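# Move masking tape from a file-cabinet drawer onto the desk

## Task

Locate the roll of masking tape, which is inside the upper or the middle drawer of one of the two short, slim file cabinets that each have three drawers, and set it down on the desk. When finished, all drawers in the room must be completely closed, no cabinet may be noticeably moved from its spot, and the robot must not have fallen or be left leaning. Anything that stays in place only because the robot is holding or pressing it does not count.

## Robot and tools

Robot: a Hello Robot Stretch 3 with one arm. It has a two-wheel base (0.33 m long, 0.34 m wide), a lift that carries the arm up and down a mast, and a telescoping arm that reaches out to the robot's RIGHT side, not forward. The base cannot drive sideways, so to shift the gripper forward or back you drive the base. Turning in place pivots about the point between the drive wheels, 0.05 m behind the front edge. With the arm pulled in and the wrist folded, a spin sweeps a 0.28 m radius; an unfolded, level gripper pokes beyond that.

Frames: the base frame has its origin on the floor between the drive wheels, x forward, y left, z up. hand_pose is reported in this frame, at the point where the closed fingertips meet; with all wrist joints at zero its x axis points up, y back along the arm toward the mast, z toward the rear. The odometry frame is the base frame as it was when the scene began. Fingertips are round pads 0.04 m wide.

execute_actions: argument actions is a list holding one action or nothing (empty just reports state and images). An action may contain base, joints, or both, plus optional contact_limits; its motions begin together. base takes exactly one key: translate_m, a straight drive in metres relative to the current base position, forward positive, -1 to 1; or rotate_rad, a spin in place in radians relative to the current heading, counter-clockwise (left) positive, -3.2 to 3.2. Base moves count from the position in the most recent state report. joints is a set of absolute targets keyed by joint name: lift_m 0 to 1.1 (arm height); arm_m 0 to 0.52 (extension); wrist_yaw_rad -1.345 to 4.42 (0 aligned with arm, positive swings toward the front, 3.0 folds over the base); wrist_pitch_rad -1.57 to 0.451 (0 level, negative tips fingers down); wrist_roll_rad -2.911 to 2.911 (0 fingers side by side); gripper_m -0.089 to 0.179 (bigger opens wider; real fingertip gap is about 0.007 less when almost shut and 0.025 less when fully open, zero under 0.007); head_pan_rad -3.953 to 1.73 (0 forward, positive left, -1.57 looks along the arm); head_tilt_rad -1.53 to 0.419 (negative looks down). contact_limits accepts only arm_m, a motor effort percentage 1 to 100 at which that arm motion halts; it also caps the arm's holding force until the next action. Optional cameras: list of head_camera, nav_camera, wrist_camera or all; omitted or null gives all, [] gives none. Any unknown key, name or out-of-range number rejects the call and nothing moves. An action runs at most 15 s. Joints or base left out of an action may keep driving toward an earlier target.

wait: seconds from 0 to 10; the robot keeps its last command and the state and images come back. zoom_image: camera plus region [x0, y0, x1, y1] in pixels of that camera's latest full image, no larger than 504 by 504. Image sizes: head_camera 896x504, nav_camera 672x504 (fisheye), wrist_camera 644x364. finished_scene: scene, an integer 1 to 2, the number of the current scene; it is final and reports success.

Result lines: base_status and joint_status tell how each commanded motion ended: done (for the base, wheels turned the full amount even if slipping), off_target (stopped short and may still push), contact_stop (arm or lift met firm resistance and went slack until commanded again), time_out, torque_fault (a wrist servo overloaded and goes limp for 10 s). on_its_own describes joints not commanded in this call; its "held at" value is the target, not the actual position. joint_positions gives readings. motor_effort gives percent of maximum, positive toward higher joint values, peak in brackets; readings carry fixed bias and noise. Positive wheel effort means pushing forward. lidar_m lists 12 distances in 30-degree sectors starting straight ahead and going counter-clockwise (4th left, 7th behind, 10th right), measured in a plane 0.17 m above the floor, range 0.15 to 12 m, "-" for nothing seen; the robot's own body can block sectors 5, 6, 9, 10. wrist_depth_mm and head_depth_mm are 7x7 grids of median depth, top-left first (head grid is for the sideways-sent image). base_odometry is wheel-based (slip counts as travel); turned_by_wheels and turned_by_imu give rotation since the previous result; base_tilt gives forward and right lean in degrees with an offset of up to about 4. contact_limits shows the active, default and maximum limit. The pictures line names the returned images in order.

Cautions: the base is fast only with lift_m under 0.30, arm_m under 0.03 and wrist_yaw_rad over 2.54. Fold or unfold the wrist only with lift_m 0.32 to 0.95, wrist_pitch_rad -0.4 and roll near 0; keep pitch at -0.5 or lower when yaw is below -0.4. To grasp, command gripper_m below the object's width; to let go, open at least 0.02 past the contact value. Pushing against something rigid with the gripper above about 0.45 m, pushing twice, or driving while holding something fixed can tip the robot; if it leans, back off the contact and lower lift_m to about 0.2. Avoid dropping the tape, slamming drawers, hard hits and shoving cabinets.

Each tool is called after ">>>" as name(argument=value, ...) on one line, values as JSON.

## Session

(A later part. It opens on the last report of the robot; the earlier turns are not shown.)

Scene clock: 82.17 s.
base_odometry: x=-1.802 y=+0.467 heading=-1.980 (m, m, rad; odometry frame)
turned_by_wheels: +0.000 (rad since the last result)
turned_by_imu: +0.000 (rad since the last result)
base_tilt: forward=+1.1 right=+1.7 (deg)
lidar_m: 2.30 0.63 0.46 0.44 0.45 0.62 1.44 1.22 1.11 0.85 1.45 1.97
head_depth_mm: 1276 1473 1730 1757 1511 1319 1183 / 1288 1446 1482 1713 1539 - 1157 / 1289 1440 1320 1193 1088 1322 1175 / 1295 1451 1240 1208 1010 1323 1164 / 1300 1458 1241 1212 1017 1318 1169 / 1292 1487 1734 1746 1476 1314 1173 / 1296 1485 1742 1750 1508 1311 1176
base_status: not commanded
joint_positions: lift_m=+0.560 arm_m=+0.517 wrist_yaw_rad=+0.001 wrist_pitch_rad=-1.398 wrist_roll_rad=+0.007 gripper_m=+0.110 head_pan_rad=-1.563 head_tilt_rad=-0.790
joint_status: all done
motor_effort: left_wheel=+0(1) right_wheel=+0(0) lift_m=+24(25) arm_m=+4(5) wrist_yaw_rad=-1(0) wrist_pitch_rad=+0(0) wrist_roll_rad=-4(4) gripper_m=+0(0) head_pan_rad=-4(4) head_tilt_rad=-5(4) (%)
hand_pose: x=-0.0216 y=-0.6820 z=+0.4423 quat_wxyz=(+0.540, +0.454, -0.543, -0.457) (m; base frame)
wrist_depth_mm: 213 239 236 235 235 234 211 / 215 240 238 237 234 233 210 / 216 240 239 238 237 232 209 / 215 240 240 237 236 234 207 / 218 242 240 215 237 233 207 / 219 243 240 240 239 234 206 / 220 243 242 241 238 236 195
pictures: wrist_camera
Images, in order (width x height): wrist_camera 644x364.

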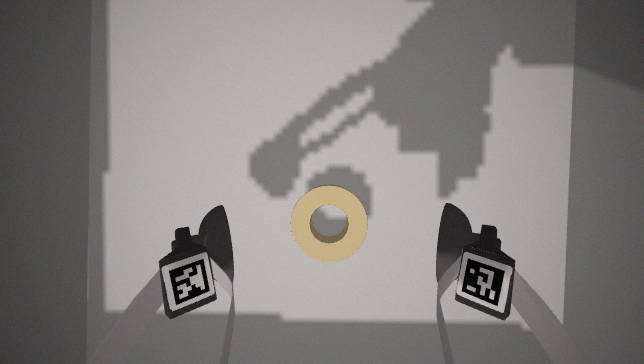

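>>> execute_actions(actions=[{"joints":{"lift_m":0.511}}], cameras=[])

>>> execute_actions(actions=[{"joints":{"gripper_m":-0.01}}], cameras=[])

>>> execute_actions(actions=[{"joints":{"lift_m":0.68}}], cameras=["wrist_camera"])

>>> execute_actions(actions=[{"joints":{"arm_m":0.0,"wrist_pitch_rad":0}}], cameras=[])

>>> execute_actions(actions=[{"joints":{"lift_m":0.366}}], cameras=["wrist_camera"])

>>> execute_actions(actions=[{"joints":{"arm_m":0.425}}], cameras=[])

>>> execute_actions(actions=[{"joints":{"arm_m":0}}], cameras=["head_camera"])

Scene clock: 83.83 s.
base_odometry: x=-1.802 y=+0.467 heading=-1.980 (m, m, rad; odometry frame)
turned_by_wheels: +0.000 (rad since the last result)
turned_by_imu: +0.000 (rad since the last result)
base_tilt: forward=+1.2 right=+1.8 (deg)
lidar_m: 2.30 0.63 0.46 0.44 0.46 0.62 1.44 1.22 1.11 0.85 1.46 1.97
head_depth_mm: 1279 1473 1714 1762 1510 1313 1172 / 1285 1441 1365 1670 1226 - - / 1296 1447 1285 1184 1091 1321 1174 / 1293 1444 1237 1213 1006 1315 1177 / 1300 1455 1242 1214 1013 1319 1167 / 1291 1496 1743 1749 1476 1321 1167 / 1298 1491 1757 1732 1499 1322 1168
base_status: not commanded
joint_positions: lift_m=+0.511 arm_m=+0.517 wrist_yaw_rad=+0.001 wrist_pitch_rad=-1.398 wrist_roll_rad=+0.007 gripper_m=+0.110 head_pan_rad=-1.563 head_tilt_rad=-0.790
joint_status: all done
motor_effort: left_wheel=-1(1) right_wheel=+0(1) lift_m=+25(24) arm_m=+5(4) wrist_yaw_rad=+0(1) wrist_pitch_rad=-1(1) wrist_roll_rad=-4(4) gripper_m=+0(0) head_pan_rad=-4(5) head_tilt_rad=-4(5) (%)
hand_pose: x=-0.0216 y=-0.6820 z=+0.3933 quat_wxyz=(+0.540, +0.454, -0.543, -0.457) (m; base frame)
wrist_depth_mm: 192 192 190 188 186 185 184 / 193 191 191 188 188 186 184 / 194 192 189 190 187 186 183 / 193 193 190 190 188 187 186 / 194 193 192 165 188 188 186 / 195 194 190 189 190 187 187 / 196 194 193 191 189 187 187
pictures: none
No camera images: the call's "cameras" was empty. Leave "cameras" out to get every camera's image.

Scene clock: 85.53 s.
base_odometry: x=-1.802 y=+0.467 heading=-1.980 (m, m, rad; odometry frame)
turned_by_wheels: +0.000 (rad since the last result)
turned_by_imu: +0.000 (rad since the last result)
base_tilt: forward=+1.2 right=+1.7 (deg)
lidar_m: 2.30 0.63 0.46 0.44 0.45 0.62 1.44 1.22 1.11 0.85 1.45 1.97
head_depth_mm: 1293 1475 1725 1755 1489 1321 1167 / 1294 1442 1355 1687 1220 - - / 1300 1442 1281 1180 1087 1326 1173 / 1297 1440 1243 1209 1009 1310 1175 / 1294 1456 1245 1216 1015 1316 1173 / 1298 1489 1738 1765 1473 1316 1170 / 1301 1484 1734 1752 1497 1329 1176
base_status: not commanded
joint_positions: lift_m=+0.511 arm_m=+0.517 wrist_yaw_rad=+0.001 wrist_pitch_rad=-1.398 wrist_roll_rad=+0.007 gripper_m=-0.009 head_pan_rad=-1.563 head_tilt_rad=-0.790
joint_status: all done
motor_effort: left_wheel=-1(1) right_wheel=+0(0) lift_m=+25(25) arm_m=+4(4) wrist_yaw_rad=-1(1) wrist_pitch_rad=+0(0) wrist_roll_rad=-3(4) gripper_m=-22(98) head_pan_rad=-4(4) head_tilt_rad=-4(5) (%)
hand_pose: x=-0.0216 y=-0.6818 z=+0.3932 quat_wxyz=(+0.540, +0.454, -0.542, -0.457) (m; base frame)
wrist_depth_mm: 193 191 191 188 186 185 183 / 193 191 191 190 187 187 184 / 193 192 192 189 187 186 185 / 194 194 191 189 188 187 186 / 195 193 191 167 189 187 186 / 195 193 193 190 189 189 187 / 196 194 192 192 190 188 187
pictures: none
No camera images: the call's "cameras" was empty. Leave "cameras" out to get every camera's image.

Scene clock: 87.90 s.
base_odometry: x=-1.802 y=+0.467 heading=-1.980 (m, m, rad; odometry frame)
turned_by_wheels: +0.000 (rad since the last result)
turned_by_imu: +0.000 (rad since the last result)
base_tilt: forward=+1.1 right=+1.8 (deg)
lidar_m: 2.30 0.63 0.46 0.44 0.45 0.62 1.44 1.22 1.11 0.85 1.45 1.96
head_depth_mm: 1284 1466 1724 1763 1546 - - / 1284 1450 1667 1242 1088 1312 1175 / 1292 1443 - 1200 1091 1324 1168 / 1289 1445 1259 1208 1006 1321 1170 / 1289 1461 1233 1207 1012 1314 1165 / 1291 1489 1747 1755 1476 1318 1171 / 1294 1492 1750 1755 1506 1312 1169
base_status: not commanded
joint_positions: lift_m=+0.680 arm_m=+0.517 wrist_yaw_rad=+0.001 wrist_pitch_rad=-1.398 wrist_roll_rad=+0.007 gripper_m=-0.009 head_pan_rad=-1.563 head_tilt_rad=-0.790
joint_status: all done
motor_effort: left_wheel=-1(1) right_wheel=+0(1) lift_m=+30(32) arm_m=+4(5) wrist_yaw_rad=-1(1) wrist_pitch_rad=+0(0) wrist_roll_rad=-3(4) gripper_m=-21(21) head_pan_rad=-5(4) head_tilt_rad=-6(5) (%)
hand_pose: x=-0.0216 y=-0.6818 z=+0.5620 quat_wxyz=(+0.540, +0.454, -0.542, -0.457) (m; base frame)
wrist_depth_mm: 720 316 355 349 352 327 703 / 728 319 355 350 348 324 695 / 724 326 358 354 354 317 681 / 716 327 356 349 355 314 698 / 735 328 363 166 358 312 701 / 745 331 358 357 356 313 702 / 740 311 338 339 346 311 713
pictures: wrist_camera
Images, in order (width x height): wrist_camera 644x364.

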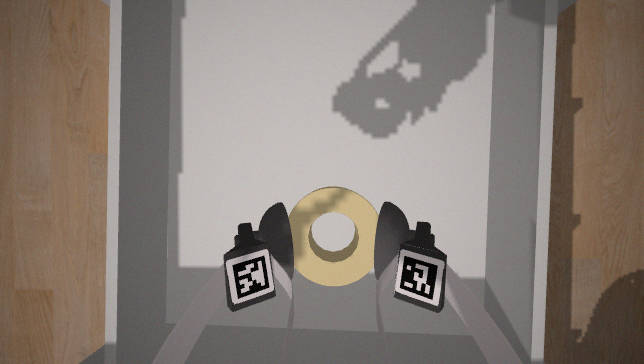

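Scene clock: 92.87 s.
base_odometry: x=-1.802 y=+0.467 heading=-1.980 (m, m, rad; odometry frame)
turned_by_wheels: +0.000 (rad since the last result)
turned_by_imu: +0.001 (rad since the last result)
base_tilt: forward=+1.1 right=+1.7 (deg)
lidar_m: 2.30 0.63 0.46 0.44 0.46 0.62 1.44 1.22 1.10 0.85 1.45 1.97
head_depth_mm: 1292 1474 1730 1754 1503 1311 - / 1285 1444 1360 1239 1031 1327 - / 1293 1451 1248 1212 997 1328 - / 1291 1441 1243 1227 1008 1325 1174 / 1296 1453 1238 1211 1019 1314 1169 / 1298 1487 1751 1755 1478 1317 1173 / 1291 1490 1741 1757 1508 1324 1164
base_status: not commanded
joint_positions: lift_m=+0.680 arm_m=+0.000 wrist_yaw_rad=+0.001 wrist_pitch_rad=-0.028 wrist_roll_rad=+0.007 gripper_m=-0.009 head_pan_rad=-1.563 head_tilt_rad=-0.790
joint_status: all done
motor_effort: left_wheel=-1(1) right_wheel=+0(1) lift_m=+30(30) arm_m=-2(1) wrist_yaw_rad=-1(1) wrist_pitch_rad=+10(10) wrist_roll_rad=-3(4) gripper_m=-21(21) head_pan_rad=-4(4) head_tilt_rad=-6(4) (%)
hand_pose: x=-0.0212 y=-0.4008 z=+0.7873 quat_wxyz=(+0.705, +0.011, -0.709, -0.010) (m; base frame)
wrist_depth_mm: - - - - - - - / - - - - - - - / - - - - - - - / - - - - - - - / - - - 167 - - 933 / - - - 771 762 - 835 / - - 702 691 705 - 842
pictures: none
No camera images: the call's "cameras" was empty. Leave "cameras" out to get every camera's image.

Scene clock: 96.57 s.
base_odometry: x=-1.802 y=+0.467 heading=-1.980 (m, m, rad; odometry frame)
turned_by_wheels: +0.000 (rad since the last result)
turned_by_imu: +0.001 (rad since the last result)
base_tilt: forward=+1.2 right=+1.7 (deg)
lidar_m: 2.30 0.63 0.46 0.44 0.45 0.62 1.44 1.22 1.11 0.85 1.45 1.97
head_depth_mm: 1285 1464 1728 1763 1512 1321 1173 / 1288 1445 1362 1244 1030 1318 1173 / 1289 1453 1241 1212 1093 1301 1180 / 1284 1440 1244 1213 1013 1285 1172 / 1291 1454 1248 1214 1015 1317 1175 / 1293 1490 1754 1759 1469 1307 1169 / 1300 1494 1742 1740 1493 1311 1173
base_status: not commanded
joint_positions: lift_m=+0.366 arm_m=+0.000 wrist_yaw_rad=+0.001 wrist_pitch_rad=-0.028 wrist_roll_rad=+0.007 gripper_m=-0.009 head_pan_rad=-1.563 head_tilt_rad=-0.790
joint_status: all done
motor_effort: left_wheel=-1(1) right_wheel=+0(0) lift_m=+25(23) arm_m=-2(3) wrist_yaw_rad=-1(1) wrist_pitch_rad=+9(10) wrist_roll_rad=-3(4) gripper_m=-21(21) head_pan_rad=-5(5) head_tilt_rad=-5(5) (%)
hand_pose: x=-0.0212 y=-0.4008 z=+0.4736 quat_wxyz=(+0.705, +0.010, -0.709, -0.010) (m; base frame)
wrist_depth_mm: - - - - - - - / - - - - - - - / - - - 819 777 - 869 / - 305 298 290 287 284 752 / - 314 309 166 292 294 789 / - 330 323 314 312 303 826 / 803 801 736 687 690 743 765
pictures: wrist_camera
Images, in order (width x height): wrist_camera 644x364.

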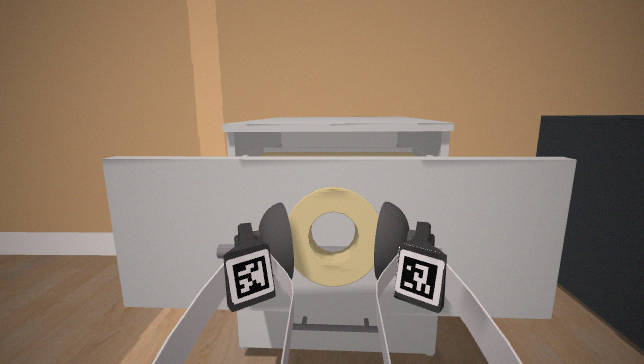

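Scene clock: 100.90 s.
base_odometry: x=-1.802 y=+0.467 heading=-1.980 (m, m, rad; odometry frame)
turned_by_wheels: +0.000 (rad since the last result)
turned_by_imu: +0.001 (rad since the last result)
base_tilt: forward=+1.3 right=+1.7 (deg)
lidar_m: 2.30 0.63 0.46 0.44 0.45 0.62 1.44 1.22 1.11 0.85 1.45 1.97
head_depth_mm: 1281 1470 1725 1754 1511 1317 1175 / 1282 1455 1360 1337 1504 1333 1193 / 1283 1449 1245 1214 1443 1313 1178 / 1294 1445 1237 1218 1446 1314 1171 / 1296 1446 1244 1247 1471 1309 1173 / 1300 1483 1738 1745 1500 1319 1165 / 1303 1493 1752 1760 1491 1314 1173
base_status: not commanded
joint_positions: lift_m=+0.366 arm_m=+0.425 wrist_yaw_rad=-0.003 wrist_pitch_rad=-0.028 wrist_roll_rad=+0.007 gripper_m=-0.009 head_pan_rad=-1.563 head_tilt_rad=-0.791
joint_status: all done
motor_effort: left_wheel=-2(2) right_wheel=+2(2) lift_m=+25(25) arm_m=+4(18) wrist_yaw_rad=+3(4) wrist_pitch_rad=+9(11) wrist_roll_rad=-3(3) gripper_m=-21(22) head_pan_rad=-4(5) head_tilt_rad=-5(4) (%)
hand_pose: x=-0.0221 y=-0.8251 z=+0.4735 quat_wxyz=(+0.705, +0.009, -0.709, -0.011) (m; base frame)
wrist_depth_mm: 696 692 691 682 656 656 667 / 717 706 687 690 701 687 687 / 747 745 383 371 359 348 697 / 202 199 197 190 190 187 185 / 210 207 203 168 194 194 191 / 218 215 212 207 209 200 197 / 227 224 219 179 194 206 204
pictures: none
No camera images: the call's "cameras" was empty. Leave "cameras" out to get every camera's image.

Scene clock: 105.23 s.
base_odometry: x=-1.802 y=+0.467 heading=-1.980 (m, m, rad; odometry frame)
turned_by_wheels: +0.000 (rad since the last result)
turned_by_imu: +0.001 (rad since the last result)
base_tilt: forward=+1.2 right=+1.9 (deg)
lidar_m: 2.30 0.63 0.46 0.44 0.46 0.62 1.44 1.22 1.11 0.85 1.45 1.97
head_depth_mm: 1287 1467 1734 1764 1504 1318 1170 / 1288 1437 1361 1345 1491 1319 1171 / 1285 1447 1243 1235 1444 1311 1181 / 1298 1449 1245 1238 1464 1292 1168 / 1295 1459 1248 1255 1479 1316 1172 / 1298 1481 1740 1756 1501 1312 1167 / 1298 1479 1738 1746 1507 1316 1172
base_status: not commanded
joint_positions: lift_m=+0.366 arm_m=+0.000 wrist_yaw_rad=-0.002 wrist_pitch_rad=-0.028 wrist_roll_rad=+0.007 gripper_m=-0.009 head_pan_rad=-1.563 head_tilt_rad=-0.791
joint_status: all done
motor_effort: left_wheel=-2(2) right_wheel=+1(1) lift_m=+26(25) arm_m=-2(5) wrist_yaw_rad=+2(2) wrist_pitch_rad=+9(9) wrist_roll_rad=-3(3) gripper_m=-21(21) head_pan_rad=-4(4) head_tilt_rad=-5(4) (%)
hand_pose: x=-0.0219 y=-0.4008 z=+0.4735 quat_wxyz=(+0.705, +0.010, -0.709, -0.011) (m; base frame)
wrist_depth_mm: - - - - - - - / - - - - - - - / - - - 601 609 - 862 / - - 636 618 607 - 848 / - - - 168 633 - 837 / - - - 665 680 - 850 / 786 776 709 682 678 774 759
pictures: head_camera (sideways: a quarter turn clockwise sets it upright)
Images, in order (width x height): head_camera 896x504.

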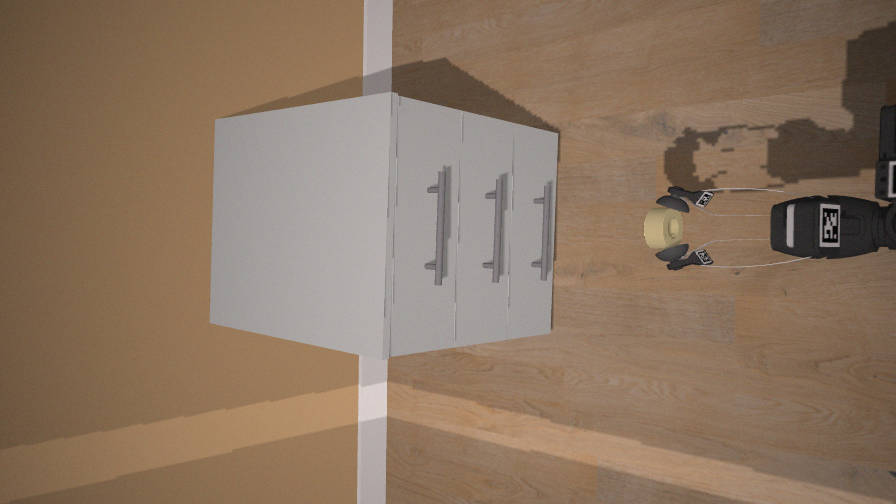

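>>> execute_actions(actions=[{"base":{"translate_m":0.1},"joints":{"wrist_pitch_rad":-0.4}}], cameras=[])

>>> execute_actions(actions=[{"base":{"translate_m":0.2},"joints":{"wrist_yaw_rad":3}}], cameras=[])

>>> execute_actions(actions=[{"base":{"translate_m":0.1},"joints":{"lift_m":0.28}}], cameras=[])

>>> execute_actions(actions=[{"base":{"translate_m":1}}], cameras=[])

>>> execute_actions(actions=[{"base":{"translate_m":0.4}}], cameras=[])

>>> execute_actions(actions=[{"base":{"rotate_rad":1.56}}], cameras=[])

>>> execute_actions(actions=[{"base":{"translate_m":1}}], cameras=[])

>>> execute_actions(actions=[{"base":{"translate_m":1}}], cameras=[])

>>> execute_actions(actions=[{"base":{"rotate_rad":1.55}}], cameras=[])

>>> execute_actions(actions=[{"base":{"translate_m":0.6},"joints":{"head_tilt_rad":-0.5}}], cameras=[])

>>> execute_actions(actions=[{"base":{"translate_m":0.5},"joints":{"lift_m":0.9}}], cameras=["nav_camera"])

>>> execute_actions(actions=[{"joints":{"wrist_yaw_rad":0}}], cameras=[])

>>> execute_actions(actions=[{"joints":{"lift_m":1.097}}], cameras=[])

>>> execute_actions(actions=[{"joints":{"arm_m":0.515,"wrist_pitch_rad":-0.9}}], cameras=["wrist_camera"])

Scene clock: 110.33 s.
base_odometry: x=-1.842 y=+0.375 heading=-1.980 (m, m, rad; odometry frame)
turned_by_wheels: +0.000 (rad since the last result)
turned_by_imu: +0.001 (rad since the last result)
base_tilt: forward=+1.1 right=+1.7 (deg)
lidar_m: 2.20 0.63 0.46 0.44 0.46 0.62 1.54 1.22 0.88 0.85 1.45 1.97
head_depth_mm: 1289 1480 1636 1675 1507 1329 1172 / 1281 1441 1241 1228 1445 1323 1172 / 1285 1448 1241 1231 1447 1333 1185 / 1285 1446 1235 1248 1456 1319 1182 / 1294 1481 1741 1761 1502 1319 1171 / 1296 1481 1735 1751 1495 1314 1172 / 1306 1493 1745 1748 1496 1315 1172
base_status: done
joint_positions: lift_m=+0.366 arm_m=+0.000 wrist_yaw_rad=-0.002 wrist_pitch_rad=-0.417 wrist_roll_rad=+0.007 gripper_m=-0.009 head_pan_rad=-1.563 head_tilt_rad=-0.791
joint_status: all done
motor_effort: left_wheel=-2(3) right_wheel=+0(3) lift_m=+26(25) arm_m=-2(2) wrist_yaw_rad=+2(2) wrist_pitch_rad=+6(9) wrist_roll_rad=-3(4) gripper_m=-21(21) head_pan_rad=-4(5) head_tilt_rad=-5(5) (%)
hand_pose: x=-0.0219 y=-0.3698 z=+0.3789 quat_wxyz=(+0.690, +0.146, -0.694, -0.148) (m; base frame)
wrist_depth_mm: - - - 548 536 542 964 / - - - 599 609 605 950 / - - - 652 635 - 981 / 901 868 881 672 715 805 850 / 719 705 703 167 697 700 696 / 612 608 619 566 580 591 583 / 524 526 525 513 506 513 517
pictures: none
No camera images: the call's "cameras" was empty. Leave "cameras" out to get every camera's image.

Scene clock: 113.50 s.
base_odometry: x=-1.921 y=+0.192 heading=-1.980 (m, m, rad; odometry frame)
turned_by_wheels: +0.000 (rad since the last result)
turned_by_imu: +0.002 (rad since the last result)
base_tilt: forward=+1.1 right=+1.7 (deg)
lidar_m: 2.00 0.63 0.47 0.44 0.46 0.62 1.68 1.31 0.89 0.86 1.45 1.97
head_depth_mm: 1279 1440 1247 1192 1439 1319 1174 / 1284 1434 1243 1228 1451 1318 1171 / 1288 1443 1408 1335 1477 1320 1167 / 1291 1475 1738 1753 1492 1315 1195 / 1290 1472 1727 1742 1508 1318 1175 / 1295 1475 1735 1754 1507 1314 1169 / 1295 1486 1731 1763 1509 1316 1171
base_status: done
joint_positions: lift_m=+0.366 arm_m=+0.000 wrist_yaw_rad=+2.997 wrist_pitch_rad=-0.417 wrist_roll_rad=+0.007 gripper_m=-0.009 head_pan_rad=-1.563 head_tilt_rad=-0.791
joint_status: all done
motor_effort: left_wheel=-2(4) right_wheel=+1(4) lift_m=+26(25) arm_m=-2(2) wrist_yaw_rad=+3(6) wrist_pitch_rad=+6(6) wrist_roll_rad=-3(4) gripper_m=-21(21) head_pan_rad=-5(5) head_tilt_rad=-4(4) (%)
hand_pose: x=+0.0111 y=+0.0768 z=+0.3789 quat_wxyz=(+0.197, +0.702, +0.096, +0.677) (m; base frame)
wrist_depth_mm: 407 - 430 443 463 474 494 / 443 457 469 488 499 521 536 / 477 503 513 519 559 576 595 / 533 546 572 558 598 643 671 / 579 603 - 168 687 680 696 / 623 605 - 559 568 585 596 / 533 521 - 540 518 511 505
pictures: none
No camera images: the call's "cameras" was empty. Leave "cameras" out to get every camera's image.

Scene clock: 115.93 s.
base_odometry: x=-1.961 y=+0.100 heading=-1.980 (m, m, rad; odometry frame)
turned_by_wheels: +0.000 (rad since the last result)
turned_by_imu: +0.001 (rad since the last result)
base_tilt: forward=+1.3 right=+1.6 (deg)
lidar_m: 1.90 0.64 0.46 0.44 0.46 0.62 1.68 1.40 0.89 0.88 1.45 1.96
head_depth_mm: 1278 1442 1253 1189 1454 1330 1176 / 1287 1447 1308 1269 1451 1310 1176 / 1284 1480 1742 1732 1504 1314 1175 / 1284 1473 1729 1762 1500 1310 1176 / 1292 1494 1736 1749 1505 1323 1163 / 1290 1482 1745 1762 1508 1313 1170 / 1297 1487 1743 1745 1512 1313 1168
base_status: done
joint_positions: lift_m=+0.280 arm_m=+0.000 wrist_yaw_rad=+2.998 wrist_pitch_rad=-0.419 wrist_roll_rad=+0.007 gripper_m=-0.009 head_pan_rad=-1.563 head_tilt_rad=-0.791
joint_status: all done
motor_effort: left_wheel=-2(9) right_wheel=+1(5) lift_m=+25(24) arm_m=-2(2) wrist_yaw_rad=+3(4) wrist_pitch_rad=+6(6) wrist_roll_rad=-3(3) gripper_m=-21(21) head_pan_rad=-4(4) head_tilt_rad=-4(5) (%)
hand_pose: x=+0.0110 y=+0.0767 z=+0.2926 quat_wxyz=(+0.197, +0.702, +0.096, +0.677) (m; base frame)
wrist_depth_mm: 407 - 438 445 455 475 489 / 444 452 474 489 508 517 533 / 482 491 516 535 555 578 591 / 527 550 571 572 614 642 658 / 575 592 - 168 586 588 572 / 510 506 - 169 475 495 482 / 450 - - - 425 426 423
pictures: none
No camera images: the call's "cameras" was empty. Leave "cameras" out to get every camera's image.

Scene clock: 120.93 s.
base_odometry: x=-2.359 y=-0.817 heading=-1.980 (m, m, rad; odometry frame)
turned_by_wheels: +0.000 (rad since the last result)
turned_by_imu: +0.007 (rad since the last result)
base_tilt: forward=+1.2 right=+1.7 (deg)
lidar_m: 0.91 0.95 1.29 0.45 0.47 0.64 1.74 1.48 1.45 1.39 1.30 0.95
head_depth_mm: 1272 1457 1706 1757 1514 1315 1176 / 1276 1458 1708 1753 1504 1315 1175 / 1275 1473 1710 1747 1501 1323 1175 / 1280 1469 1716 1752 1501 1309 1177 / 1286 1477 1731 1752 1507 1322 1170 / 1284 1482 1740 1756 1506 1319 1164 / 1289 1477 1743 1753 1500 1310 1170
base_status: done
joint_positions: lift_m=+0.280 arm_m=+0.000 wrist_yaw_rad=+2.998 wrist_pitch_rad=-0.419 wrist_roll_rad=+0.007 gripper_m=-0.009 head_pan_rad=-1.563 head_tilt_rad=-0.791
joint_status: not commanded
motor_effort: left_wheel=-2(8) right_wheel=+2(6) lift_m=+25(25) arm_m=-2(2) wrist_yaw_rad=+3(3) wrist_pitch_rad=+7(6) wrist_roll_rad=-4(3) gripper_m=-21(21) head_pan_rad=-4(5) head_tilt_rad=-4(5) (%)
hand_pose: x=+0.0109 y=+0.0767 z=+0.2926 quat_wxyz=(+0.197, +0.702, +0.096, +0.677) (m; base frame)
wrist_depth_mm: 418 - 452 - - - 930 / 450 463 487 - - - 973 / 488 504 531 904 922 888 888 / 536 556 577 711 713 707 693 / 581 591 - 168 579 590 570 / 504 519 - 168 479 496 488 / 451 - - - 431 429 420
pictures: none
No camera images: the call's "cameras" was empty. Leave "cameras" out to get every camera's image.

Scene clock: 124.00 s.
base_odometry: x=-2.518 y=-1.184 heading=-1.980 (m, m, rad; odometry frame)
turned_by_wheels: +0.000 (rad since the last result)
turned_by_imu: +0.003 (rad since the last result)
base_tilt: forward=+1.0 right=+1.7 (deg)
lidar_m: 0.52 0.53 0.73 2.00 0.64 0.64 1.76 1.82 1.44 1.39 0.73 0.54
head_depth_mm: 1274 1446 1711 1757 1506 1317 1173 / 1280 1465 1705 1732 1499 1320 1170 / 1282 1467 1720 1749 1510 1315 1167 / 1279 1468 1709 1755 1499 1315 1174 / 1279 1477 1741 1759 1495 1311 1166 / 1288 1481 1720 1747 1504 1312 1173 / 1288 1456 1617 1617 1474 1313 1169
base_status: done
joint_positions: lift_m=+0.280 arm_m=+0.000 wrist_yaw_rad=+2.998 wrist_pitch_rad=-0.419 wrist_roll_rad=+0.007 gripper_m=-0.009 head_pan_rad=-1.563 head_tilt_rad=-0.791
joint_status: not commanded
motor_effort: left_wheel=-3(8) right_wheel=+1(7) lift_m=+25(25) arm_m=-2(2) wrist_yaw_rad=+2(3) wrist_pitch_rad=+6(6) wrist_roll_rad=-3(3) gripper_m=-22(21) head_pan_rad=-4(4) head_tilt_rad=-4(5) (%)
hand_pose: x=+0.0109 y=+0.0767 z=+0.2926 quat_wxyz=(+0.197, +0.702, +0.096, +0.677) (m; base frame)
wrist_depth_mm: 611 - - - - 772 541 / 600 795 - - - 784 556 / 597 792 946 921 892 784 577 / 586 708 711 715 723 704 560 / 582 596 - 168 573 580 551 / 513 512 - 170 484 495 487 / 452 - - - 428 426 426
pictures: none
No camera images: the call's "cameras" was empty. Leave "cameras" out to get every camera's image.

Scene clock: 126.23 s.
base_odometry: x=-2.518 y=-1.184 heading=-0.420 (m, m, rad; odometry frame)
turned_by_wheels: +1.560 (rad since the last result)
turned_by_imu: +1.569 (rad since the last result)
base_tilt: forward=+1.1 right=+1.8 (deg)
lidar_m: 1.88 0.64 0.64 1.65 1.99 1.45 1.39 0.75 0.54 0.52 0.53 0.72
head_depth_mm: 445 510 595 720 902 1208 1174 / 445 508 597 716 900 1214 1171 / 446 511 597 719 902 1220 1172 / 446 510 599 719 907 1218 1166 / 447 512 598 723 907 1224 1172 / 447 512 599 725 908 1225 1171 / 446 513 601 725 914 1227 1168
base_status: done
joint_positions: lift_m=+0.280 arm_m=+0.000 wrist_yaw_rad=+2.998 wrist_pitch_rad=-0.419 wrist_roll_rad=+0.007 gripper_m=-0.009 head_pan_rad=-1.563 head_tilt_rad=-0.791
joint_status: not commanded
motor_effort: left_wheel=-2(10) right_wheel=+1(7) lift_m=+25(26) arm_m=-2(2) wrist_yaw_rad=+2(2) wrist_pitch_rad=+6(7) wrist_roll_rad=-4(3) gripper_m=-21(21) head_pan_rad=-5(4) head_tilt_rad=-4(5) (%)
hand_pose: x=+0.0109 y=+0.0767 z=+0.2926 quat_wxyz=(+0.197, +0.702, +0.096, +0.677) (m; base frame)
wrist_depth_mm: - - - - - 661 504 / - - - - - 688 539 / 954 945 957 925 907 690 612 / 738 735 719 719 715 664 672 / 600 599 - 168 580 581 572 / 506 516 - 169 477 491 488 / 452 - - - 433 423 421
pictures: none
No camera images: the call's "cameras" was empty. Leave "cameras" out to get every camera's image.

Scene clock: 131.23 s.
base_odometry: x=-1.605 y=-1.593 heading=-0.420 (m, m, rad; odometry frame)
turned_by_wheels: +0.000 (rad since the last result)
turned_by_imu: +0.007 (rad since the last result)
base_tilt: forward=+1.1 right=+1.6 (deg)
lidar_m: 1.87 2.03 2.76 0.46 0.47 0.64 2.06 0.72 0.52 0.50 0.52 0.70
head_depth_mm: 430 493 575 692 870 1170 1174 / 430 492 576 693 872 1168 1173 / 431 495 579 695 876 1173 1169 / 432 495 578 696 879 1185 1171 / 432 496 581 699 885 1188 1171 / 433 496 582 702 881 1194 1170 / 434 497 584 703 889 1198 1169
base_status: done
joint_positions: lift_m=+0.280 arm_m=+0.000 wrist_yaw_rad=+2.998 wrist_pitch_rad=-0.419 wrist_roll_rad=+0.007 gripper_m=-0.009 head_pan_rad=-1.563 head_tilt_rad=-0.791
joint_status: not commanded
motor_effort: left_wheel=-3(8) right_wheel=+2(6) lift_m=+25(25) arm_m=-2(2) wrist_yaw_rad=+3(3) wrist_pitch_rad=+6(7) wrist_roll_rad=-4(4) gripper_m=-21(22) head_pan_rad=-5(5) head_tilt_rad=-3(5) (%)
hand_pose: x=+0.0109 y=+0.0767 z=+0.2926 quat_wxyz=(+0.197, +0.702, +0.096, +0.677) (m; base frame)
wrist_depth_mm: 417 - 873 - - - - / 456 469 774 - - - - / 500 502 730 932 918 898 885 / 541 558 666 700 710 710 695 / 578 589 - 168 588 578 576 / 509 506 - 168 475 493 497 / 455 - - - 429 426 424
pictures: none
No camera images: the call's "cameras" was empty. Leave "cameras" out to get every camera's image.

Scene clock: 136.23 s.
base_odometry: x=-0.693 y=-2.001 heading=-0.421 (m, m, rad; odometry frame)
turned_by_wheels: +0.000 (rad since the last result)
turned_by_imu: +0.007 (rad since the last result)
base_tilt: forward=+1.1 right=+1.7 (deg)
lidar_m: 1.36 1.16 1.92 3.21 1.72 1.17 1.97 0.70 0.51 0.49 0.51 0.70
head_depth_mm: 413 481 564 678 850 1144 1165 / 407 466 551 659 857 1147 1170 / 418 478 559 629 858 1157 1174 / 419 479 562 632 863 1158 1173 / 419 482 562 634 867 1167 1167 / 420 481 565 636 869 1175 1171 / 422 483 564 638 873 1180 1168
base_status: done
joint_positions: lift_m=+0.280 arm_m=+0.000 wrist_yaw_rad=+2.998 wrist_pitch_rad=-0.419 wrist_roll_rad=+0.007 gripper_m=-0.009 head_pan_rad=-1.563 head_tilt_rad=-0.791
joint_status: not commanded
motor_effort: left_wheel=-3(6) right_wheel=+2(6) lift_m=+25(25) arm_m=-2(2) wrist_yaw_rad=+2(3) wrist_pitch_rad=+6(6) wrist_roll_rad=-4(3) gripper_m=-21(21) head_pan_rad=-5(4) head_tilt_rad=-3(5) (%)
hand_pose: x=+0.0109 y=+0.0767 z=+0.2926 quat_wxyz=(+0.197, +0.702, +0.096, +0.677) (m; base frame)
wrist_depth_mm: - - - - - - - / - - - - - - - / 944 916 942 905 903 913 877 / 738 750 725 715 700 691 695 / 612 592 - 169 586 584 572 / 509 514 - 169 481 495 488 / 456 - - - 432 425 422
pictures: none
No camera images: the call's "cameras" was empty. Leave "cameras" out to get every camera's image.

Scene clock: 138.53 s.
base_odometry: x=-0.693 y=-2.001 heading=+1.129 (m, m, rad; odometry frame)
turned_by_wheels: +1.550 (rad since the last result)
turned_by_imu: +1.559 (rad since the last result)
base_tilt: forward=+1.2 right=+1.6 (deg)
lidar_m: 3.21 1.72 1.18 2.18 0.72 0.52 0.49 0.51 0.68 1.36 1.17 1.87
head_depth_mm: 1255 1432 1607 1610 1475 1315 1174 / 1254 1427 1679 1753 1508 1321 1170 / 1255 1435 1671 1753 1497 1320 1169 / 1249 1437 1686 1749 1511 1308 1173 / 1252 1436 1678 1749 1503 1310 1173 / 1253 1430 1687 1756 1502 1321 1169 / 1251 1442 1678 1751 1500 1310 1172
base_status: done
joint_positions: lift_m=+0.280 arm_m=+0.000 wrist_yaw_rad=+2.998 wrist_pitch_rad=-0.419 wrist_roll_rad=+0.007 gripper_m=-0.009 head_pan_rad=-1.563 head_tilt_rad=-0.791
joint_status: not commanded
motor_effort: left_wheel=-3(11) right_wheel=+1(6) lift_m=+24(24) arm_m=-2(2) wrist_yaw_rad=+2(2) wrist_pitch_rad=+7(6) wrist_roll_rad=-4(4) gripper_m=-21(21) head_pan_rad=-5(5) head_tilt_rad=-5(4) (%)
hand_pose: x=+0.0109 y=+0.0767 z=+0.2926 quat_wxyz=(+0.197, +0.702, +0.096, +0.677) (m; base frame)
wrist_depth_mm: 725 - - - - - - / 707 921 - - - - - / 679 894 948 911 936 901 878 / 644 727 714 706 713 704 695 / 591 602 - 169 575 578 579 / 501 514 - 169 481 496 486 / 454 - - - 430 430 423
pictures: none
No camera images: the call's "cameras" was empty. Leave "cameras" out to get every camera's image.

Scene clock: 142.17 s.
base_odometry: x=-0.436 y=-1.458 heading=+1.129 (m, m, rad; odometry frame)
turned_by_wheels: +0.000 (rad since the last result)
turned_by_imu: +0.004 (rad since the last result)
base_tilt: forward=+1.3 right=+1.8 (deg)
lidar_m: 2.63 1.66 1.17 1.10 1.59 1.14 1.09 1.12 1.41 0.88 1.39 1.66
head_depth_mm: 1165 1271 1400 1555 1763 1564 1333 / 1157 1270 1399 1558 1754 1575 1318 / 1162 1278 1403 1561 1755 1571 1329 / 1162 1276 1400 1568 1758 1567 1328 / 1162 1251 934 689 1733 1488 1317 / 1163 1254 933 662 1703 1521 1320 / 1162 1252 930 659 1756 1564 1322
base_status: done
joint_positions: lift_m=+0.280 arm_m=+0.000 wrist_yaw_rad=+2.998 wrist_pitch_rad=-0.419 wrist_roll_rad=+0.007 gripper_m=-0.009 head_pan_rad=-1.563 head_tilt_rad=-0.507
joint_status: all done
motor_effort: left_wheel=-3(8) right_wheel=+2(6) lift_m=+25(25) arm_m=-2(2) wrist_yaw_rad=+2(3) wrist_pitch_rad=+6(6) wrist_roll_rad=-3(3) gripper_m=-21(21) head_pan_rad=-5(4) head_tilt_rad=+3(24) (%)
hand_pose: x=+0.0109 y=+0.0767 z=+0.2926 quat_wxyz=(+0.197, +0.702, +0.097, +0.677) (m; base frame)
wrist_depth_mm: - - - - - - - / - - - - - - - / 955 960 912 958 923 911 882 / 732 729 717 703 694 714 700 / 602 591 - 167 583 578 572 / 510 516 - 169 483 494 489 / 455 - - - 430 433 426
pictures: none
No camera images: the call's "cameras" was empty. Leave "cameras" out to get every camera's image.

Scene clock: 148.63 s.
base_odometry: x=-0.222 y=-1.006 heading=+1.129 (m, m, rad; odometry frame)
turned_by_wheels: +0.000 (rad since the last result)
turned_by_imu: +0.004 (rad since the last result)
base_tilt: forward=+1.2 right=+1.7 (deg)
lidar_m: 2.14 1.62 1.16 1.13 1.17 1.65 1.58 1.63 0.91 1.33 1.30 1.26
head_depth_mm: 1144 1240 944 666 1132 1580 - / 1148 1239 945 668 1700 1500 - / 1150 1234 940 665 1752 1584 - / 1152 1239 939 664 1753 1574 - / 1148 1238 937 663 1761 1561 - / 1148 1235 934 660 1740 1571 1354 / 1153 1238 935 662 1756 1566 1316
base_status: done
joint_positions: lift_m=+0.900 arm_m=+0.000 wrist_yaw_rad=+2.998 wrist_pitch_rad=-0.419 wrist_roll_rad=+0.007 gripper_m=-0.009 head_pan_rad=-1.563 head_tilt_rad=-0.507
joint_status: all done
motor_effort: left_wheel=-3(11) right_wheel=+1(5) lift_m=+30(31) arm_m=-2(2) wrist_yaw_rad=+3(2) wrist_pitch_rad=+7(6) wrist_roll_rad=-3(3) gripper_m=-21(21) head_pan_rad=-5(4) head_tilt_rad=+3(3) (%)
hand_pose: x=+0.0108 y=+0.0766 z=+0.9123 quat_wxyz=(+0.197, +0.702, +0.097, +0.677) (m; base frame)
wrist_depth_mm: - - - - - - - / - - - - - - - / - - - - - - - / - - - - - - - / - - - 169 - - - / - - - - - - - / - - - - - - -
pictures: nav_camera (sideways: a quarter turn counterclockwise sets it upright)
Images, in order (width x height): nav_camera 672x504.

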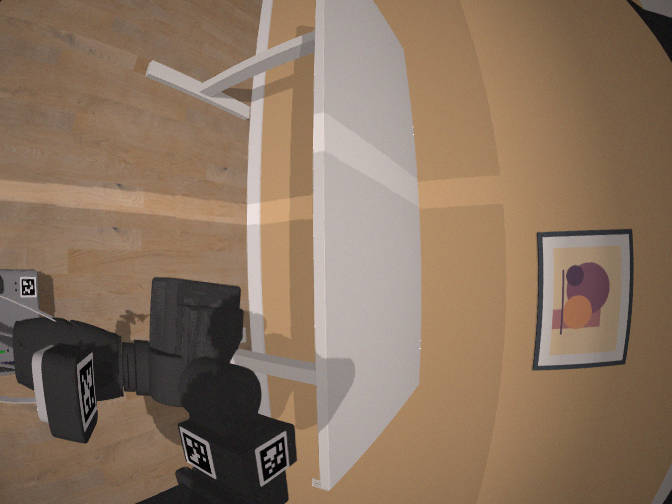

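Scene clock: 151.13 s.
base_odometry: x=-0.222 y=-1.006 heading=+1.129 (m, m, rad; odometry frame)
turned_by_wheels: +0.000 (rad since the last result)
turned_by_imu: +0.000 (rad since the last result)
base_tilt: forward=+1.1 right=+1.7 (deg)
lidar_m: 2.14 1.62 1.16 1.13 1.16 1.66 1.58 1.63 0.91 1.33 1.30 1.26
head_depth_mm: 1146 1252 944 666 1134 1578 - / 1143 1243 943 664 1720 1476 - / 1153 1241 943 663 1749 - - / 1147 1242 940 663 1752 - 1335 / 1150 1246 938 663 1744 1567 1316 / 1155 1242 932 661 1742 1567 1332 / 1150 1244 933 660 1742 1570 1324
base_status: not commanded
joint_positions: lift_m=+0.900 arm_m=+0.000 wrist_yaw_rad=+0.003 wrist_pitch_rad=-0.419 wrist_roll_rad=+0.006 gripper_m=-0.009 head_pan_rad=-1.563 head_tilt_rad=-0.507
joint_status: all done
motor_effort: left_wheel=-3(3) right_wheel=+1(2) lift_m=+30(30) arm_m=-2(2) wrist_yaw_rad=-3(2) wrist_pitch_rad=+6(7) wrist_roll_rad=-3(3) gripper_m=-21(21) head_pan_rad=-4(4) head_tilt_rad=+3(3) (%)
hand_pose: x=-0.0208 y=-0.3696 z=+0.9123 quat_wxyz=(+0.690, +0.148, -0.693, -0.147) (m; base frame)
wrist_depth_mm: 517 507 495 477 466 453 449 / 294 292 289 284 280 277 275 / - - - - - - - / - - - - - - - / - - - 168 828 - - / - - - - - - - / - - - - - - -
pictures: none
No camera images: the call's "cameras" was empty. Leave "cameras" out to get every camera's image.

Scene clock: 153.77 s.
base_odometry: x=-0.222 y=-1.006 heading=+1.129 (m, m, rad; odometry frame)
turned_by_wheels: +0.000 (rad since the last result)
turned_by_imu: +0.000 (rad since the last result)
base_tilt: forward=+1.1 right=+1.7 (deg)
lidar_m: 2.14 1.62 1.16 1.13 1.16 1.65 1.58 1.63 0.90 1.33 1.30 1.26
head_depth_mm: - - - - - - 1297 / - - - - - - 1296 / - - - - - 1483 1323 / 1150 1229 887 - 1740 1565 1327 / 1143 1247 938 663 1744 1568 1325 / 1152 1244 938 661 1748 1565 1315 / 1158 1243 937 661 1758 1564 1319
base_status: not commanded
joint_positions: lift_m=+1.097 arm_m=+0.000 wrist_yaw_rad=+0.003 wrist_pitch_rad=-0.419 wrist_roll_rad=+0.006 gripper_m=-0.009 head_pan_rad=-1.563 head_tilt_rad=-0.507
joint_status: all done
motor_effort: left_wheel=-3(3) right_wheel=+1(1) lift_m=+30(31) arm_m=-2(2) wrist_yaw_rad=-3(3) wrist_pitch_rad=+7(6) wrist_roll_rad=-3(3) gripper_m=-21(21) head_pan_rad=-4(5) head_tilt_rad=+3(4) (%)
hand_pose: x=-0.0209 y=-0.3696 z=+1.1093 quat_wxyz=(+0.690, +0.148, -0.693, -0.147) (m; base frame)
wrist_depth_mm: - - - 956 970 958 964 / 935 922 890 868 882 - - / 653 641 644 636 639 612 - / 503 506 490 496 484 487 480 / 426 413 408 168 403 396 396 / - - - - - - - / - - - - - - -
pictures: none
No camera images: the call's "cameras" was empty. Leave "cameras" out to get every camera's image.

Scene clock: 158.73 s.
base_odometry: x=-0.222 y=-1.006 heading=+1.129 (m, m, rad; odometry frame)
turned_by_wheels: +0.000 (rad since the last result)
turned_by_imu: +0.001 (rad since the last result)
base_tilt: forward=+1.1 right=+1.7 (deg)
lidar_m: 2.14 1.62 1.16 1.13 1.16 1.66 1.58 1.63 0.91 1.33 1.30 1.26
head_depth_mm: 1180 1239 949 667 1136 1533 1329 / 1152 1230 943 666 1726 1488 1317 / - 1242 886 663 1745 1579 1334 / 1151 1236 884 663 1750 1567 1324 / 1154 1238 937 662 1765 1574 1315 / 1151 1244 933 661 1755 1559 1323 / 1156 1243 932 661 1741 1564 1323
base_status: not commanded
joint_positions: lift_m=+1.097 arm_m=+0.515 wrist_yaw_rad=+0.001 wrist_pitch_rad=-0.909 wrist_roll_rad=+0.006 gripper_m=-0.009 head_pan_rad=-1.563 head_tilt_rad=-0.507
joint_status: all done
motor_effort: left_wheel=-3(3) right_wheel=+2(1) lift_m=+29(30) arm_m=+5(8) wrist_yaw_rad=-2(3) wrist_pitch_rad=+3(6) wrist_roll_rad=-3(3) gripper_m=-21(21) head_pan_rad=-5(5) head_tilt_rad=+4(3) (%)
hand_pose: x=-0.0214 y=-0.7980 z=+1.0186 quat_wxyz=(+0.634, +0.310, -0.637, -0.311) (m; base frame)
wrist_depth_mm: 353 349 348 340 343 337 336 / 319 318 312 312 309 308 302 / 291 289 285 282 282 279 277 / 266 265 262 259 261 256 257 / 247 244 246 169 238 239 238 / 230 230 228 219 223 223 222 / 215 216 213 211 209 207 208
pictures: wrist_camera
Images, in order (width x height): wrist_camera 644x364.

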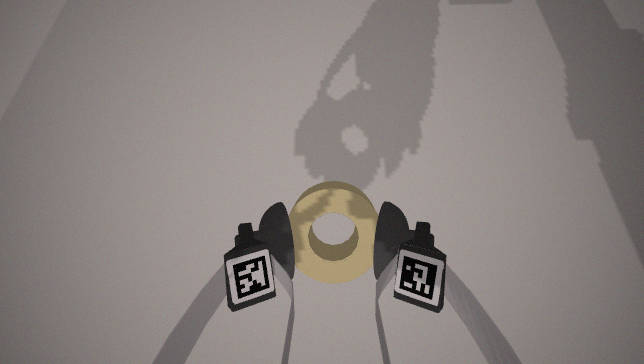

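Same height.

>>> execute_actions(actions=[{"joints":{"wrist_pitch_rad":-1.4}}], cameras=[])

>>> execute_actions(actions=[{"joints":{"gripper_m":0.11}}], cameras=[])

>>> execute_actions(actions=[{"joints":{"wrist_pitch_rad":-0.9}}], cameras=[])

>>> finished_scene(scene=2)

Scene clock: 160.20 s.
base_odometry: x=-0.222 y=-1.006 heading=+1.129 (m, m, rad; odometry frame)
turned_by_wheels: +0.000 (rad since the last result)
turned_by_imu: +0.000 (rad since the last result)
base_tilt: forward=+1.2 right=+1.8 (deg)
lidar_m: 2.13 1.63 1.16 1.13 1.16 1.65 1.58 1.63 0.91 1.33 1.30 1.26
head_depth_mm: 1176 1245 942 666 1139 1540 1328 / 1155 1243 945 666 1717 1495 1322 / - 1247 943 663 1750 1579 1330 / 1155 1239 938 663 1737 1579 1329 / 1152 1242 938 662 1747 1574 1325 / 1154 1237 936 660 1741 1572 1326 / 1147 1244 930 660 1738 1570 1331
base_status: not commanded
joint_positions: lift_m=+1.097 arm_m=+0.515 wrist_yaw_rad=+0.001 wrist_pitch_rad=-1.397 wrist_roll_rad=+0.006 gripper_m=-0.009 head_pan_rad=-1.563 head_tilt_rad=-0.507
joint_status: all done
motor_effort: left_wheel=-3(3) right_wheel=+2(2) lift_m=+30(30) arm_m=+4(5) wrist_yaw_rad=-2(1) wrist_pitch_rad=+0(4) wrist_roll_rad=-3(3) gripper_m=-21(21) head_pan_rad=-4(5) head_tilt_rad=+2(3) (%)
hand_pose: x=-0.0216 y=-0.6803 z=+0.9790 quat_wxyz=(+0.540, +0.454, -0.543, -0.456) (m; base frame)
wrist_depth_mm: 200 199 197 197 194 192 191 / 200 199 198 195 194 193 192 / 202 201 198 197 196 194 192 / 201 200 199 198 196 195 193 / 202 201 200 168 197 194 194 / 203 203 201 198 197 196 194 / 203 200 200 199 198 195 193
pictures: none
No camera images: the call's "cameras" was empty. Leave "cameras" out to get every camera's image.

Scene clock: 161.90 s.
base_odometry: x=-0.222 y=-1.006 heading=+1.129 (m, m, rad; odometry frame)
turned_by_wheels: +0.000 (rad since the last result)
turned_by_imu: +0.000 (rad since the last result)
base_tilt: forward=+1.1 right=+1.7 (deg)
lidar_m: 2.14 1.63 1.16 1.13 1.16 1.65 1.58 1.63 0.91 1.33 1.30 1.26
head_depth_mm: 1185 1244 945 665 1135 1526 1328 / 1158 1248 944 665 1715 1497 1324 / - 1249 938 664 1750 1576 1329 / 1152 1241 935 663 1752 1576 1319 / 1154 1236 939 664 1742 1571 1321 / 1149 1239 934 662 1743 1568 1320 / 1154 1237 933 661 1740 1558 1317
base_status: not commanded
joint_positions: lift_m=+1.097 arm_m=+0.515 wrist_yaw_rad=+0.001 wrist_pitch_rad=-1.397 wrist_roll_rad=+0.006 gripper_m=+0.110 head_pan_rad=-1.563 head_tilt_rad=-0.507
joint_status: all done
motor_effort: left_wheel=-3(3) right_wheel=+2(1) lift_m=+31(30) arm_m=+5(4) wrist_yaw_rad=-2(1) wrist_pitch_rad=-1(1) wrist_roll_rad=-3(3) gripper_m=+0(87) head_pan_rad=-4(5) head_tilt_rad=+3(3) (%)
hand_pose: x=-0.0216 y=-0.6803 z=+0.9790 quat_wxyz=(+0.540, +0.454, -0.543, -0.456) (m; base frame)
wrist_depth_mm: 199 199 197 197 193 193 192 / 200 200 198 197 194 194 191 / 203 200 199 196 197 194 193 / 202 202 199 197 196 194 193 / 201 201 200 174 196 195 192 / 202 202 200 198 197 194 193 / 204 202 199 199 197 194 194
pictures: none
No camera images: the call's "cameras" was empty. Leave "cameras" out to get every camera's image.

Scene clock: 163.00 s.
base_odometry: x=-0.222 y=-1.006 heading=+1.129 (m, m, rad; odometry frame)
turned_by_wheels: +0.000 (rad since the last result)
turned_by_imu: +0.000 (rad since the last result)
base_tilt: forward=+1.1 right=+1.8 (deg)
lidar_m: 2.13 1.62 1.16 1.13 1.16 1.65 1.59 1.63 0.91 1.33 1.30 1.26
head_depth_mm: 1179 1243 945 665 1134 1533 1321 / 1159 1238 945 666 1722 1495 1317 / - 1242 914 663 1748 1570 1325 / 1151 1246 937 664 1758 1574 1327 / 1152 1234 935 662 1751 1573 1312 / 1152 1242 930 663 1740 1568 1317 / 1145 1244 934 659 1753 1571 1318
base_status: not commanded
joint_positions: lift_m=+1.097 arm_m=+0.515 wrist_yaw_rad=+0.001 wrist_pitch_rad=-0.916 wrist_roll_rad=+0.006 gripper_m=+0.110 head_pan_rad=-1.563 head_tilt_rad=-0.507
joint_status: all done
motor_effort: left_wheel=-3(3) right_wheel=+2(1) lift_m=+30(30) arm_m=+4(4) wrist_yaw_rad=-1(1) wrist_pitch_rad=+6(5) wrist_roll_rad=-3(3) gripper_m=+0(0) head_pan_rad=-4(4) head_tilt_rad=+2(2) (%)
hand_pose: x=-0.0214 y=-0.7966 z=+1.0177 quat_wxyz=(+0.633, +0.312, -0.636, -0.313) (m; base frame)
wrist_depth_mm: 351 352 347 339 337 333 327 / 321 316 312 311 305 303 298 / 289 288 287 284 280 275 276 / 268 264 262 261 259 257 256 / 246 245 246 243 240 241 237 / 230 231 225 226 224 225 220 / 214 214 213 212 210 208 207
pictures: none
No camera images: the call's "cameras" was empty. Leave "cameras" out to get every camera's image.

The scene is finished: the task was done.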